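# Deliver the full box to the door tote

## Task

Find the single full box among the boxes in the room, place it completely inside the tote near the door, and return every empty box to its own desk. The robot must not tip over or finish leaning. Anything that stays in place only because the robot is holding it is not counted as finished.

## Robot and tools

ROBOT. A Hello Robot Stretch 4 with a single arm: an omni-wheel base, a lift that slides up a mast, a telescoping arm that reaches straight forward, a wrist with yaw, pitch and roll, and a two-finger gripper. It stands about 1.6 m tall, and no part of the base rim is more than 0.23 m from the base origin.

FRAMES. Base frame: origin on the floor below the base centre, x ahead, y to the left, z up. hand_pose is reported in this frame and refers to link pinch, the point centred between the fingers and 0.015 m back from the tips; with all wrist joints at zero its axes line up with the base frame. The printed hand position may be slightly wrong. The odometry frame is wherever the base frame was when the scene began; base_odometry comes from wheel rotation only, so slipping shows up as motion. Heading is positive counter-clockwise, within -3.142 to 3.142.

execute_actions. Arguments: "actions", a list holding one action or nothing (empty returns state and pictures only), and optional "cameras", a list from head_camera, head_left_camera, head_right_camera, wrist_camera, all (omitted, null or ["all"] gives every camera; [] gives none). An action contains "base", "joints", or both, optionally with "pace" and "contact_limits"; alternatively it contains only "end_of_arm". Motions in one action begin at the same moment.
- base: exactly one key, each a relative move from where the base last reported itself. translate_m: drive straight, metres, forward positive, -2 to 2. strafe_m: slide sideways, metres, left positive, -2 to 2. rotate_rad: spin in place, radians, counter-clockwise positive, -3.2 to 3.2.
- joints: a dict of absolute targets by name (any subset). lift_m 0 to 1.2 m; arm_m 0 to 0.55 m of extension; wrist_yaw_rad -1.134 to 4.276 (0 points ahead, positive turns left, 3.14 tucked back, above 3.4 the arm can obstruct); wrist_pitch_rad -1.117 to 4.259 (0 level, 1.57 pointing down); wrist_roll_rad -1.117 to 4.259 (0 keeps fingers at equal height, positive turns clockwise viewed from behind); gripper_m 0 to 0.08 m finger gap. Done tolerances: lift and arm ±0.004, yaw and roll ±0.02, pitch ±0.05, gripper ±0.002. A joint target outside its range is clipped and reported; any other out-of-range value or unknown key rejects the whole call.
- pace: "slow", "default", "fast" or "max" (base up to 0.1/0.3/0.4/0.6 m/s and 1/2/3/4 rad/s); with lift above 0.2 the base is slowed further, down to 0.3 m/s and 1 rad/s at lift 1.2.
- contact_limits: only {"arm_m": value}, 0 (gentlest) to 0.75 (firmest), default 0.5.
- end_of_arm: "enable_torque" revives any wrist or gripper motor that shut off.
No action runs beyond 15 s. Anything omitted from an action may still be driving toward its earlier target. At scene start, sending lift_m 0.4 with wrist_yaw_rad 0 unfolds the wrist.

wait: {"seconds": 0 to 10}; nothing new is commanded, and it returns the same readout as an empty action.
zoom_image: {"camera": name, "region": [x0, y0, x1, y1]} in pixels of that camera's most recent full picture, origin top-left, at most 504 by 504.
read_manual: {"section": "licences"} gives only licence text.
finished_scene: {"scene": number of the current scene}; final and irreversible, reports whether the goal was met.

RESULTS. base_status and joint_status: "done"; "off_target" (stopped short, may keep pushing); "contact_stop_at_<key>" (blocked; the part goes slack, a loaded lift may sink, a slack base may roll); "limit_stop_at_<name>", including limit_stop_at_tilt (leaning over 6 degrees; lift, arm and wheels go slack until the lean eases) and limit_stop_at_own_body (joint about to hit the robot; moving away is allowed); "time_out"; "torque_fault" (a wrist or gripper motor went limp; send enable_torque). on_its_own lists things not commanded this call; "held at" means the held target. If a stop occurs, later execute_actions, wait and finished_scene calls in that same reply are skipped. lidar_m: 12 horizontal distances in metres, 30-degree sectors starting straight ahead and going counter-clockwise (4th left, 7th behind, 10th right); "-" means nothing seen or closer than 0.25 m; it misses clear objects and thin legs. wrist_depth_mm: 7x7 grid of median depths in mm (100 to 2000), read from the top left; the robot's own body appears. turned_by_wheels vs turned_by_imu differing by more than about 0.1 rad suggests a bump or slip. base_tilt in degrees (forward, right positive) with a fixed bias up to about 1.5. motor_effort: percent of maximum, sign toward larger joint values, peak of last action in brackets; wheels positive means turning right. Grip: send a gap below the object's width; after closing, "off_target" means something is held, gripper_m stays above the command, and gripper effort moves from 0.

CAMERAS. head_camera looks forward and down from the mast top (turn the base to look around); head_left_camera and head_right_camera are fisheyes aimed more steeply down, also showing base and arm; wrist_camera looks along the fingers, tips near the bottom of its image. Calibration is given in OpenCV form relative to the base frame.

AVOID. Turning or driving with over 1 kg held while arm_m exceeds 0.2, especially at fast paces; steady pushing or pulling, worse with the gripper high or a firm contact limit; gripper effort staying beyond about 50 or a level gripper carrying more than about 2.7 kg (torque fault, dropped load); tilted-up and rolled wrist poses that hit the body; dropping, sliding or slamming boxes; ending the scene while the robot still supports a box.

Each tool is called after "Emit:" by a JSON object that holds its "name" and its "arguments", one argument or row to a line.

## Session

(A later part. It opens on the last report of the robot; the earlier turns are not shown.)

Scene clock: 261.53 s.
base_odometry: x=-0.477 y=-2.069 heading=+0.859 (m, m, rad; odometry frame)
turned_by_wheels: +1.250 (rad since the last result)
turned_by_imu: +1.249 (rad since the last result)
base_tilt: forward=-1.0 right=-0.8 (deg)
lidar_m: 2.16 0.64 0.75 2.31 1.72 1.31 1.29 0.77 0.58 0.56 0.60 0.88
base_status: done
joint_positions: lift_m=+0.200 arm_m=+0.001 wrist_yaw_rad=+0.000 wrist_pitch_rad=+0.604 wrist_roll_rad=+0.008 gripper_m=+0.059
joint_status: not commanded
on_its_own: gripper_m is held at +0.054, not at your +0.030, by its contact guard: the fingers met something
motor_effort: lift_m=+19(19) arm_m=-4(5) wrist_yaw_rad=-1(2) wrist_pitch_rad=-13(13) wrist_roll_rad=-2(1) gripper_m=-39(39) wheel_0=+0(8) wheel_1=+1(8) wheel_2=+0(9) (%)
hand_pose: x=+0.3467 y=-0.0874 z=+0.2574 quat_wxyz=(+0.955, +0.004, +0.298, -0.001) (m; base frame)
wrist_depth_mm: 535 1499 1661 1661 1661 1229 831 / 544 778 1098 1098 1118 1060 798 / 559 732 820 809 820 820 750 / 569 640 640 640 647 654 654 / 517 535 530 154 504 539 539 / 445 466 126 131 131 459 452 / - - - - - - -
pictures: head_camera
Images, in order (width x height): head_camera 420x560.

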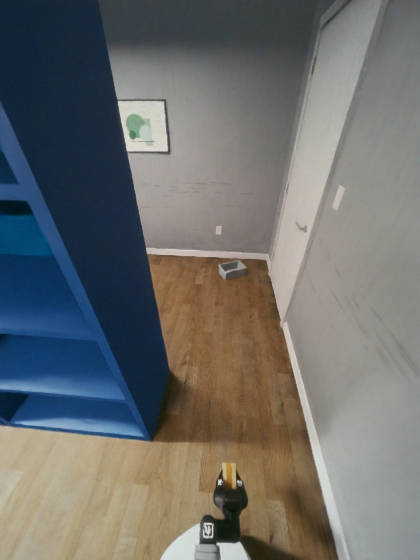

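Emit:
{"name": "execute_actions", "arguments": {
  "actions": [
    {"base":{"rotate_rad":-0.09},"pace":"fast"}
  ],
  "cameras": []
}}

Emit:
{"name": "execute_actions", "arguments": {
  "actions": [
    {"base":{"translate_m":1.6},"joints":{"lift_m":0.4},"pace":"max"}
  ],
  "cameras": ["head_camera","wrist_camera"]
}}

Emit:
{"name": "zoom_image", "arguments": {
  "camera": "head_camera",
  "region": [110, 330, 330, 550]
}}

Scene clock: 267.07 s.
base_odometry: x=-0.477 y=-2.069 heading=+0.769 (m, m, rad; odometry frame)
turned_by_wheels: -0.090 (rad since the last result)
turned_by_imu: -0.090 (rad since the last result)
base_tilt: forward=-1.1 right=-0.9 (deg)
lidar_m: 1.77 0.64 0.69 1.69 1.88 1.33 1.30 0.85 0.58 0.57 0.60 0.80
base_status: done
joint_positions: lift_m=+0.200 arm_m=+0.001 wrist_yaw_rad=+0.000 wrist_pitch_rad=+0.604 wrist_roll_rad=+0.008 gripper_m=+0.059
joint_status: not commanded
on_its_own: gripper_m is held at +0.054, not at your +0.030, by its contact guard: the fingers met something
motor_effort: lift_m=+19(19) arm_m=-4(5) wrist_yaw_rad=+1(4) wrist_pitch_rad=-13(13) wrist_roll_rad=-1(2) gripper_m=-39(39) wheel_0=+0(6) wheel_1=+0(6) wheel_2=-2(5) (%)
hand_pose: x=+0.3467 y=-0.0874 z=+0.2574 quat_wxyz=(+0.955, +0.004, +0.298, -0.001) (m; base frame)
wrist_depth_mm: 627 1708 1661 1618 1576 991 683 / 640 1118 1118 1098 1098 960 683 / 647 820 809 809 820 809 676 / 615 647 647 647 647 654 634 / 525 535 530 153 504 535 535 / 449 466 126 131 131 462 459 / - - - - - - -
pictures: none
No camera images: the call's "cameras" was empty. Leave "cameras" out to get every camera's image.

Scene clock: 271.30 s.
base_odometry: x=+0.673 y=-0.956 heading=+0.769 (m, m, rad; odometry frame)
turned_by_wheels: +0.000 (rad since the last result)
turned_by_imu: +0.000 (rad since the last result)
base_tilt: forward=-1.0 right=-0.7 (deg)
lidar_m: 0.56 0.74 1.45 2.48 0.95 0.79 2.47 0.77 0.52 0.43 0.44 0.67
base_status: done
joint_positions: lift_m=+0.400 arm_m=+0.001 wrist_yaw_rad=+0.000 wrist_pitch_rad=+0.604 wrist_roll_rad=+0.008 gripper_m=+0.059
joint_status: all done
on_its_own: gripper_m is held at +0.054, not at your +0.030, by its contact guard: the fingers met something
motor_effort: lift_m=+20(25) arm_m=-4(5) wrist_yaw_rad=-1(0) wrist_pitch_rad=-14(16) wrist_roll_rad=-1(2) gripper_m=-39(40) wheel_0=-1(7) wheel_1=-2(8) wheel_2=+0(14) (%)
hand_pose: x=+0.3467 y=-0.0874 z=+0.4573 quat_wxyz=(+0.955, +0.004, +0.298, -0.001) (m; base frame)
wrist_depth_mm: 809 798 798 798 798 768 559 / 866 878 878 878 878 820 544 / 960 976 960 976 960 820 535 / 991 976 991 1008 976 809 535 / 798 788 715 153 768 741 539 / 683 699 127 131 131 647 525 / - - - - - - -
pictures: head_camera, wrist_camera
camera_calibration (this result's frames):
wrist_camera: T_world_to_cam=[[0.0609609, -0.998072, 0.0116862, -0.111707], [-0.591264, -0.0455415, -0.805191, 0.62021], [0.804171, 0.0421755, -0.5929, 0.148847], [0, 0, 0, 1]] pos_world=[0.253819, -0.0895243, 0.588944]
Images, in order (width x height): head_camera 420x560, wrist_camera 616x392.

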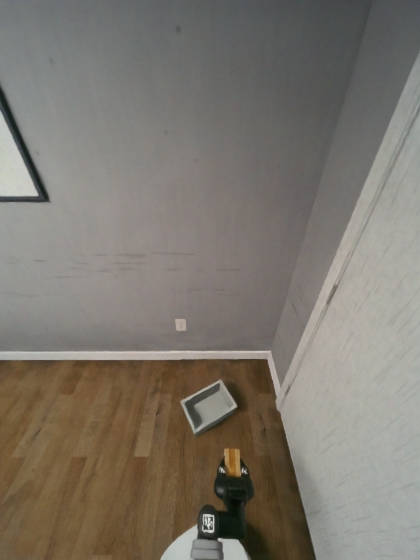

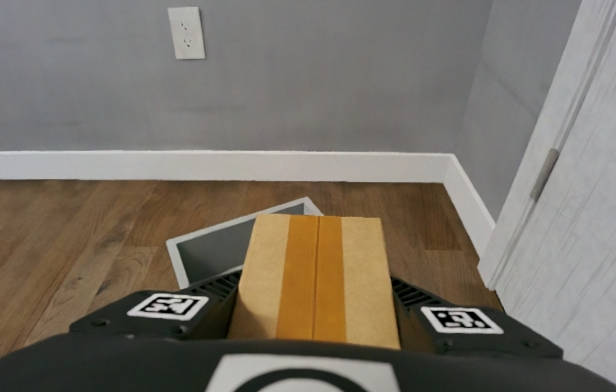

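Region (110, 330, 330, 550) of head_camera's 420x560 image, scaled by 2.291, with more detail than that image has.

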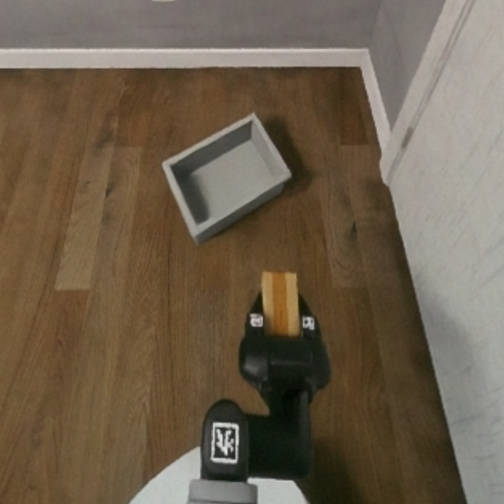

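Emit:
{"name": "execute_actions", "arguments": {
  "actions": [
    {"base":{"translate_m":0.12},"joints":{"arm_m":0.45,"wrist_pitch_rad":2.17,"wrist_yaw_rad":0.53,"lift_m":0.3},"pace":"fast"}
  ],
  "cameras": []
}}

Emit:
{"name": "execute_actions", "arguments": {
  "actions": [
    {"base":{"strafe_m":0.138},"joints":{"lift_m":0.22},"pace":"fast"}
  ]
}}

Emit:
{"name": "zoom_image", "arguments": {
  "camera": "head_right_camera",
  "region": [130, 360, 270, 480]
}}

Scene clock: 289.00 s.
base_odometry: x=+0.759 y=-0.873 heading=+0.769 (m, m, rad; odometry frame)
turned_by_wheels: +0.000 (rad since the last result)
turned_by_imu: +0.000 (rad since the last result)
base_tilt: forward=-1.1 right=-0.7 (deg)
lidar_m: 0.44 0.55 1.31 2.48 1.15 0.87 2.43 0.76 0.49 0.43 0.48 0.64
base_status: done
joint_positions: lift_m=+0.300 arm_m=+0.449 wrist_yaw_rad=+0.530 wrist_pitch_rad=+2.167 wrist_roll_rad=+0.008 gripper_m=+0.059
joint_status: all done
on_its_own: gripper_m is held at +0.054, not at your +0.030, by its contact guard: the fingers met something
motor_effort: lift_m=+19(19) arm_m=+5(6) wrist_yaw_rad=+0(13) wrist_pitch_rad=+8(13) wrist_roll_rad=-2(1) gripper_m=-38(40) wheel_0=-1(6) wheel_1=+0(6) wheel_2=+1(11) (%)
hand_pose: x=+0.5613 y=-0.1358 z=+0.3023 quat_wxyz=(+0.453, -0.230, +0.853, +0.119) (m; base frame)
wrist_depth_mm: 319 375 370 359 357 353 351 / 307 332 325 324 389 387 379 / 462 455 449 445 433 424 415 / 525 508 504 480 480 477 424 / 480 549 554 154 517 504 402 / 418 445 126 131 131 424 370 / - - - - - - -
pictures: none
No camera images: the call's "cameras" was empty. Leave "cameras" out to get every camera's image.

Scene clock: 290.37 s.
base_odometry: x=+0.663 y=-0.774 heading=+0.769 (m, m, rad; odometry frame)
turned_by_wheels: +0.000 (rad since the last result)
turned_by_imu: +0.000 (rad since the last result)
base_tilt: forward=-1.1 right=-0.7 (deg)
lidar_m: 0.43 0.98 1.30 2.36 1.12 0.82 1.10 0.96 0.63 0.56 0.63 0.55
base_status: done
joint_positions: lift_m=+0.220 arm_m=+0.449 wrist_yaw_rad=+0.530 wrist_pitch_rad=+2.167 wrist_roll_rad=+0.008 gripper_m=+0.059
joint_status: all done
on_its_own: gripper_m is held at +0.054, not at your +0.030, by its contact guard: the fingers met something
motor_effort: lift_m=+19(20) arm_m=+5(5) wrist_yaw_rad=-1(1) wrist_pitch_rad=+8(7) wrist_roll_rad=-1(1) gripper_m=-38(39) wheel_0=+0(11) wheel_1=-1(10) wheel_2=-1(1) (%)
hand_pose: x=+0.5612 y=-0.1358 z=+0.2223 quat_wxyz=(+0.453, -0.230, +0.853, +0.119) (m; base frame)
wrist_depth_mm: 192 245 296 290 286 274 - / 324 250 319 317 310 287 200 / 370 253 351 351 343 289 213 / 418 285 309 309 309 283 368 / 459 466 273 153 263 273 421 / 427 462 127 131 131 466 477 / - - - - - - -
pictures: head_camera, head_left_camera, head_right_camera, wrist_camera
camera_calibration (this result's frames):
wrist_camera: T_world_to_cam=[[0.515215, -0.854903, -0.0607844, -0.389754], [-0.675713, -0.448804, 0.584796, 0.239315], [-0.527224, -0.260223, -0.8089, 0.593194], [0, 0, 0, 1]] pos_world=[0.675261, -0.0714342, 0.316193]
Images, in order (width x height): head_camera 420x560, head_left_camera 420x672, head_right_camera 420x672, wrist_camera 616x392.

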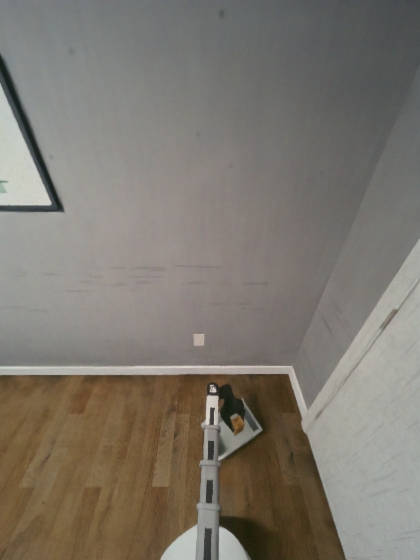

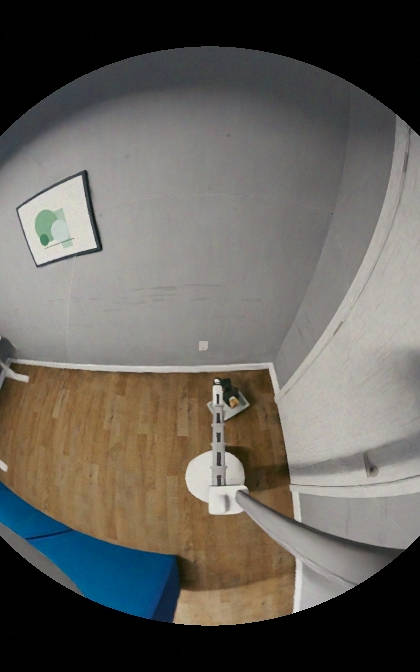

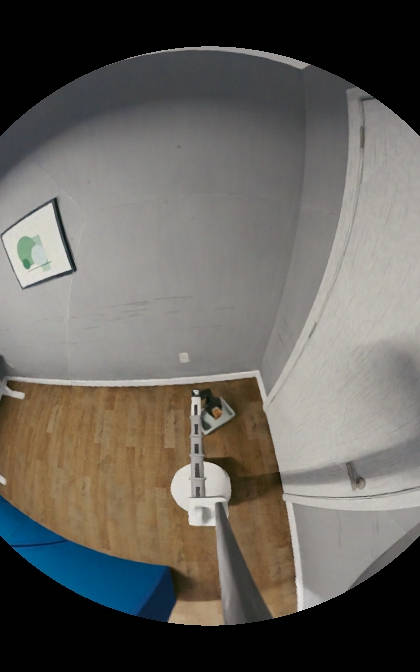

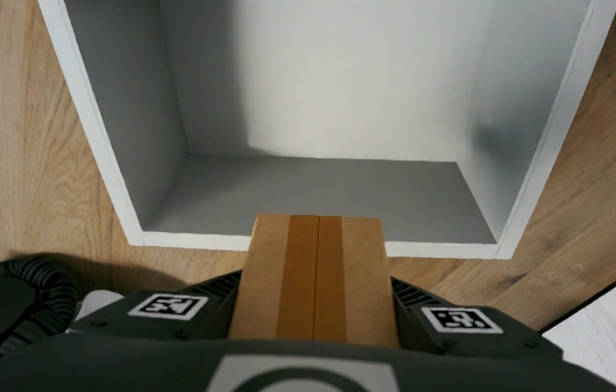

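Region (130, 360, 270, 480) of head_right_camera's 420x672 image, scaled by 3.600, with more detail than that image has; it fills the top 432 rows of this view, and the rest is white.

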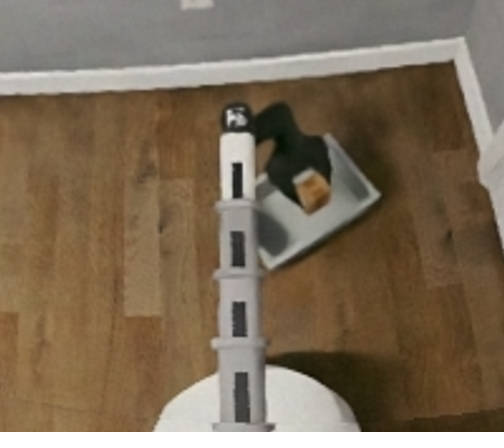

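Emit:
{"name": "execute_actions", "arguments": {
  "actions": [
    {"joints":{"lift_m":0.054}}
  ],
  "cameras": ["wrist_camera","head_right_camera"]
}}

Emit:
{"name": "zoom_image", "arguments": {
  "camera": "head_right_camera",
  "region": [160, 370, 260, 450]
}}

Scene clock: 299.87 s.
base_odometry: x=+0.663 y=-0.774 heading=+0.769 (m, m, rad; odometry frame)
turned_by_wheels: +0.000 (rad since the last result)
turned_by_imu: +0.000 (rad since the last result)
base_tilt: forward=-1.0 right=-0.8 (deg)
lidar_m: 0.46 1.01 1.30 2.35 1.11 0.83 1.08 0.94 0.63 0.57 0.64 0.57
base_status: not commanded
joint_positions: lift_m=+0.054 arm_m=+0.449 wrist_yaw_rad=+0.530 wrist_pitch_rad=+2.167 wrist_roll_rad=+0.008 gripper_m=+0.059
joint_status: all done
on_its_own: gripper_m is held at +0.054, not at your +0.030, by its contact guard: the fingers met something
motor_effort: lift_m=+18(17) arm_m=+5(5) wrist_yaw_rad=+1(0) wrist_pitch_rad=+8(7) wrist_roll_rad=-1(2) gripper_m=-40(39) wheel_0=+0(0) wheel_1=-1(1) wheel_2=-1(1) (%)
hand_pose: x=+0.5612 y=-0.1358 z=+0.0563 quat_wxyz=(+0.453, -0.230, +0.853, +0.119) (m; base frame)
wrist_depth_mm: - - - - - - - / - - - - - - - / 174 174 171 168 166 163 - / 180 189 184 178 177 175 175 / 181 213 205 153 191 197 189 / 180 214 127 131 131 213 195 / - - - - - - -
pictures: head_right_camera, wrist_camera
camera_calibration (this result's frames):
wrist_camera: T_world_to_cam=[[0.515216, -0.854902, -0.0607854, -0.399842], [-0.675666, -0.448783, 0.584868, 0.336313], [-0.527284, -0.260263, -0.808848, 0.458987], [0, 0, 0, 1]] pos_world=[0.675257, -0.0714375, 0.150248]
Images, in order (width x height): head_right_camera 420x672, wrist_camera 616x392.

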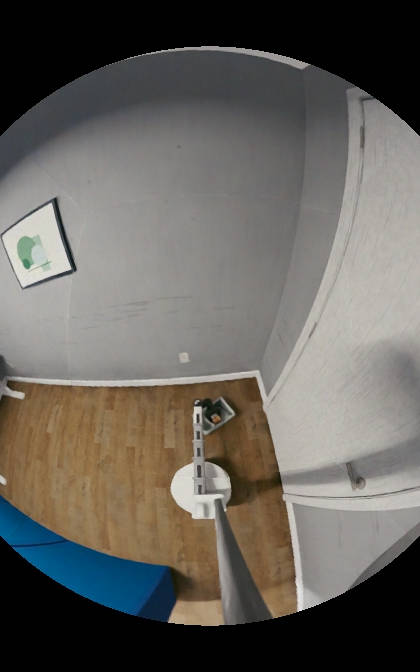

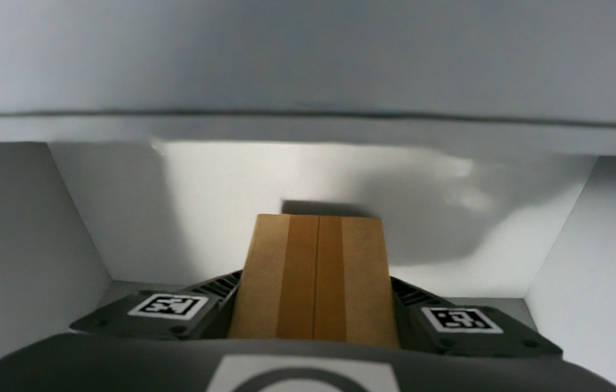

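Region (160, 370, 260, 450) of head_right_camera's 420x672 image, scaled by 5.040, with more detail than that image has; it fills the top 403 rows of this view, and the rest is white.

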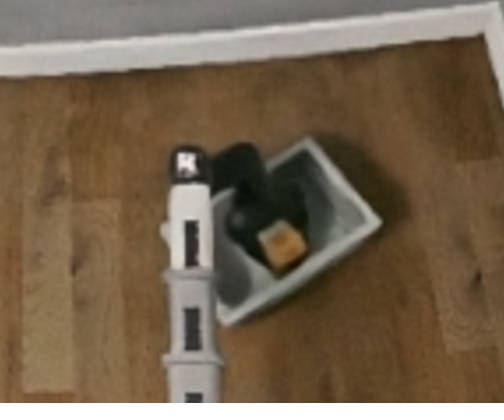

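Emit:
{"name": "execute_actions", "arguments": {
  "actions": [
    {"joints":{"lift_m":0.048},"pace":"slow"}
  ],
  "cameras": []
}}

Emit:
{"name": "execute_actions", "arguments": {
  "actions": [
    {"joints":{"gripper_m":0.08}}
  ],
  "cameras": ["wrist_camera"]
}}

Emit:
{"name": "execute_actions", "arguments": {
  "actions": [
    {"joints":{"lift_m":0.2},"pace":"fast"}
  ],
  "cameras": ["wrist_camera","head_right_camera"]
}}

Emit:
{"name": "zoom_image", "arguments": {
  "camera": "head_right_camera",
  "region": [160, 370, 260, 450]
}}

Scene clock: 304.47 s.
base_odometry: x=+0.663 y=-0.774 heading=+0.769 (m, m, rad; odometry frame)
turned_by_wheels: +0.000 (rad since the last result)
turned_by_imu: +0.000 (rad since the last result)
base_tilt: forward=-1.0 right=-0.7 (deg)
lidar_m: 0.45 1.01 1.30 2.34 1.15 0.83 1.10 0.95 0.63 0.57 0.63 0.59
base_status: not commanded
joint_positions: lift_m=+0.048 arm_m=+0.449 wrist_yaw_rad=+0.530 wrist_pitch_rad=+2.167 wrist_roll_rad=+0.008 gripper_m=+0.059
joint_status: all done
on_its_own: gripper_m is held at +0.054, not at your +0.030, by its contact guard: the fingers met something
motor_effort: lift_m=+18(19) arm_m=+5(5) wrist_yaw_rad=+0(1) wrist_pitch_rad=+8(6) wrist_roll_rad=-3(1) gripper_m=-38(39) wheel_0=+0(0) wheel_1=-1(1) wheel_2=-1(1) (%)
hand_pose: x=+0.5612 y=-0.1358 z=+0.0504 quat_wxyz=(+0.453, -0.230, +0.853, +0.119) (m; base frame)
wrist_depth_mm: - - - - - - - / - - - - - - - / - - - - - - - / 180 183 179 172 174 171 - / 181 207 197 153 183 189 185 / 181 213 126 131 130 205 195 / - - - - - - -
pictures: none
No camera images: the call's "cameras" was empty. Leave "cameras" out to get every camera's image.

Scene clock: 305.40 s.
base_odometry: x=+0.663 y=-0.774 heading=+0.769 (m, m, rad; odometry frame)
turned_by_wheels: +0.000 (rad since the last result)
turned_by_imu: +0.000 (rad since the last result)
base_tilt: forward=-1.2 right=-0.8 (deg)
lidar_m: 0.45 1.00 1.30 2.36 1.14 0.82 1.07 0.95 0.62 0.58 0.62 0.56
base_status: not commanded
joint_positions: lift_m=+0.048 arm_m=+0.449 wrist_yaw_rad=+0.530 wrist_pitch_rad=+2.168 wrist_roll_rad=+0.008 gripper_m=+0.080
joint_status: all done
motor_effort: lift_m=+18(18) arm_m=+5(5) wrist_yaw_rad=+0(1) wrist_pitch_rad=+3(8) wrist_roll_rad=-2(1) gripper_m=+2(36) wheel_0=+0(0) wheel_1=-1(1) wheel_2=-1(1) (%)
hand_pose: x=+0.5610 y=-0.1359 z=+0.0505 quat_wxyz=(+0.452, -0.230, +0.854, +0.119) (m; base frame)
wrist_depth_mm: - - - - - - - / - - - - - - - / - - - - - - - / 176 182 180 173 173 170 - / 181 207 197 151 184 190 185 / 172 110 132 129 133 111 - / - - - - - - -
pictures: wrist_camera
camera_calibration (this result's frames):
wrist_camera: T_world_to_cam=[[0.515111, -0.854965, -0.0607929, -0.40014], [-0.675042, -0.44837, 0.585903, 0.33919], [-0.528184, -0.260768, -0.808098, 0.454543], [0, 0, 0, 1]] pos_world=[0.675167, -0.071493, 0.144257]
Images, in order (width x height): wrist_camera 616x392.

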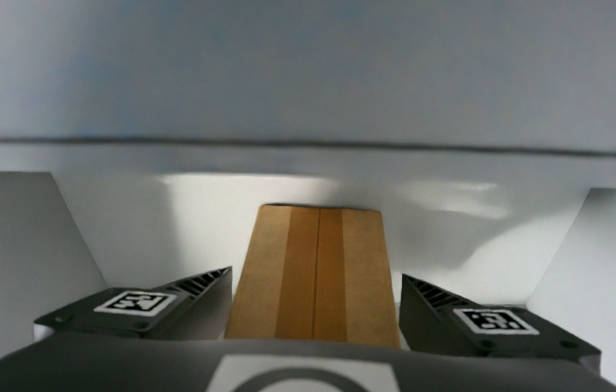

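Scene clock: 306.80 s.
base_odometry: x=+0.663 y=-0.774 heading=+0.769 (m, m, rad; odometry frame)
turned_by_wheels: +0.000 (rad since the last result)
turned_by_imu: +0.000 (rad since the last result)
base_tilt: forward=-0.9 right=-0.7 (deg)
lidar_m: 0.44 1.01 1.30 2.35 1.15 0.81 1.10 0.96 0.63 0.57 0.62 0.56
base_status: not commanded
joint_positions: lift_m=+0.200 arm_m=+0.449 wrist_yaw_rad=+0.530 wrist_pitch_rad=+2.169 wrist_roll_rad=+0.008 gripper_m=+0.080
joint_status: all done
motor_effort: lift_m=+21(23) arm_m=+5(5) wrist_yaw_rad=-1(0) wrist_pitch_rad=+3(3) wrist_roll_rad=-1(1) gripper_m=+3(1) wheel_0=+0(0) wheel_1=-1(1) wheel_2=-1(1) (%)
hand_pose: x=+0.5610 y=-0.1359 z=+0.2023 quat_wxyz=(+0.452, -0.230, +0.854, +0.119) (m; base frame)
wrist_depth_mm: 174 245 274 272 267 259 - / 191 251 300 291 291 278 200 / 336 254 334 237 319 287 200 / 387 258 309 254 306 283 212 / 442 276 264 264 256 252 397 / 433 110 150 480 445 111 449 / - - - - - - -
pictures: head_right_camera, wrist_camera
camera_calibration (this result's frames):
wrist_camera: T_world_to_cam=[[0.515104, -0.854969, -0.0607949, -0.390912], [-0.674958, -0.448322, 0.586037, 0.250194], [-0.528299, -0.260836, -0.808001, 0.577186], [0, 0, 0, 1]] pos_world=[0.675157, -0.0714998, 0.295978]
Images, in order (width x height): head_right_camera 420x672, wrist_camera 616x392.

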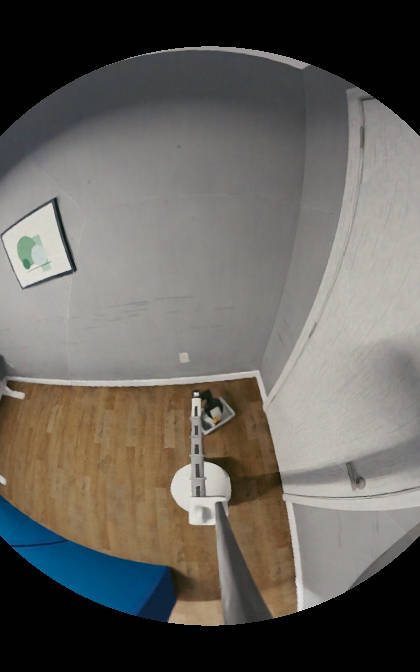

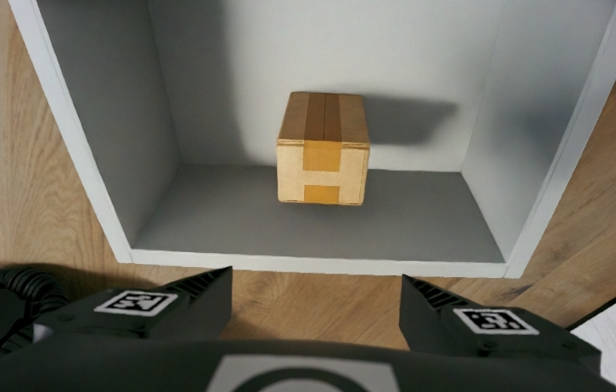

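Region (160, 370, 260, 450) of head_right_camera's 420x672 image, scaled by 5.040, with more detail than that image has; it fills the top 403 rows of this view, and the rest is white.

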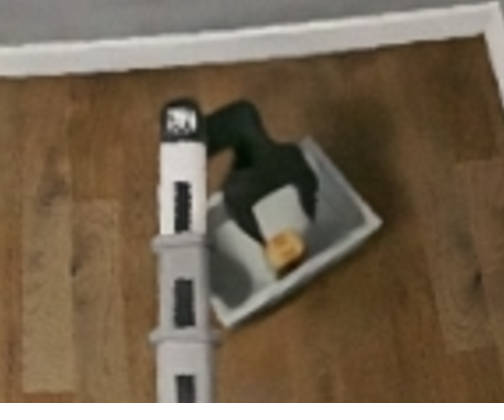

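Emit:
{"name": "execute_actions", "arguments": {
  "actions": []
}}

Scene clock: 309.73 s.
base_odometry: x=+0.663 y=-0.774 heading=+0.769 (m, m, rad; odometry frame)
turned_by_wheels: +0.000 (rad since the last result)
turned_by_imu: +0.000 (rad since the last result)
base_tilt: forward=-0.9 right=-0.8 (deg)
lidar_m: 0.44 1.00 1.31 2.34 1.14 0.81 1.07 0.95 0.63 0.57 0.63 0.57
base_status: not commanded
joint_positions: lift_m=+0.200 arm_m=+0.449 wrist_yaw_rad=+0.530 wrist_pitch_rad=+2.169 wrist_roll_rad=+0.008 gripper_m=+0.080
joint_status: all done
motor_effort: lift_m=+21(23) arm_m=+5(5) wrist_yaw_rad=-1(0) wrist_pitch_rad=+3(3) wrist_roll_rad=-1(1) gripper_m=+1(1) wheel_0=+0(0) wheel_1=-1(1) wheel_2=-1(1) (%)
hand_pose: x=+0.5610 y=-0.1359 z=+0.2023 quat_wxyz=(+0.452, -0.230, +0.854, +0.119) (m; base frame)
wrist_depth_mm: 174 246 276 272 267 260 - / 191 252 300 291 293 277 199 / 338 255 334 236 320 287 199 / 389 256 306 253 307 283 213 / 445 274 265 264 256 252 397 / 430 110 150 480 445 111 449 / - - - - - - -
pictures: head_camera, head_left_camera, head_right_camera, wrist_camera
camera_calibration (this result's frames):
wrist_camera: T_world_to_cam=[[0.515103, -0.854969, -0.0607949, -0.390912], [-0.674958, -0.448322, 0.586037, 0.250194], [-0.528299, -0.260835, -0.808001, 0.577186], [0, 0, 0, 1]] pos_world=[0.675157, -0.0714999, 0.295978]
Images, in order (width x height): head_camera 420x560, head_left_camera 420x672, head_right_camera 420x672, wrist_camera 616x392.

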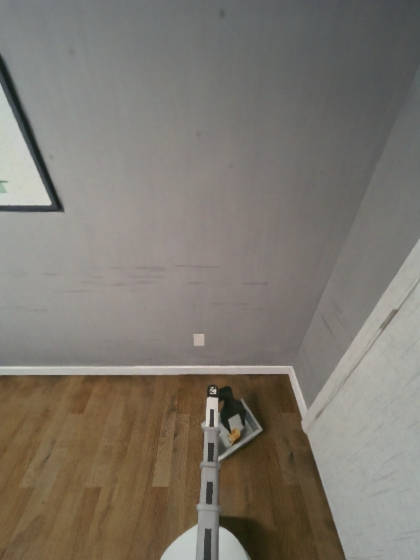

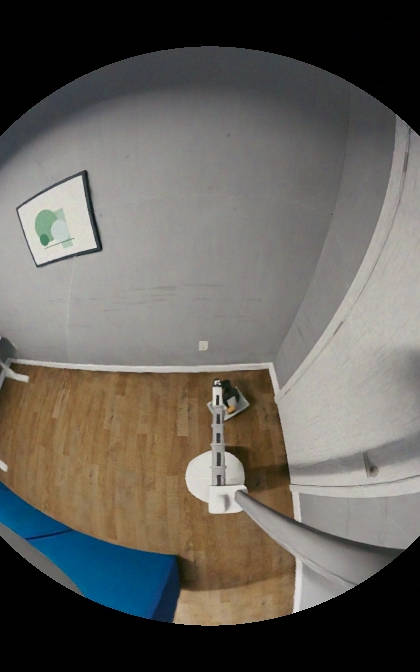

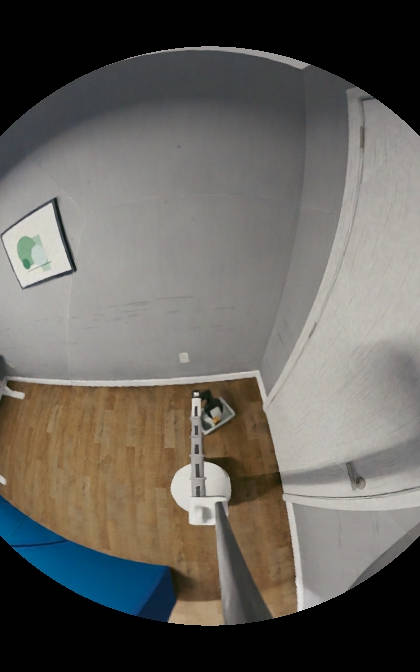

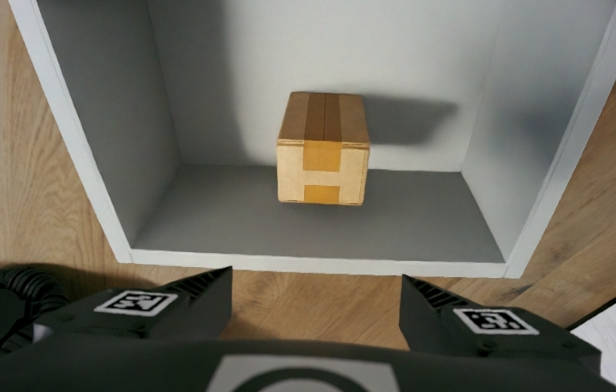

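Emit:
{"name": "finished_scene", "arguments": {
  "scene": 2
}}

The scene is finished: the task was done.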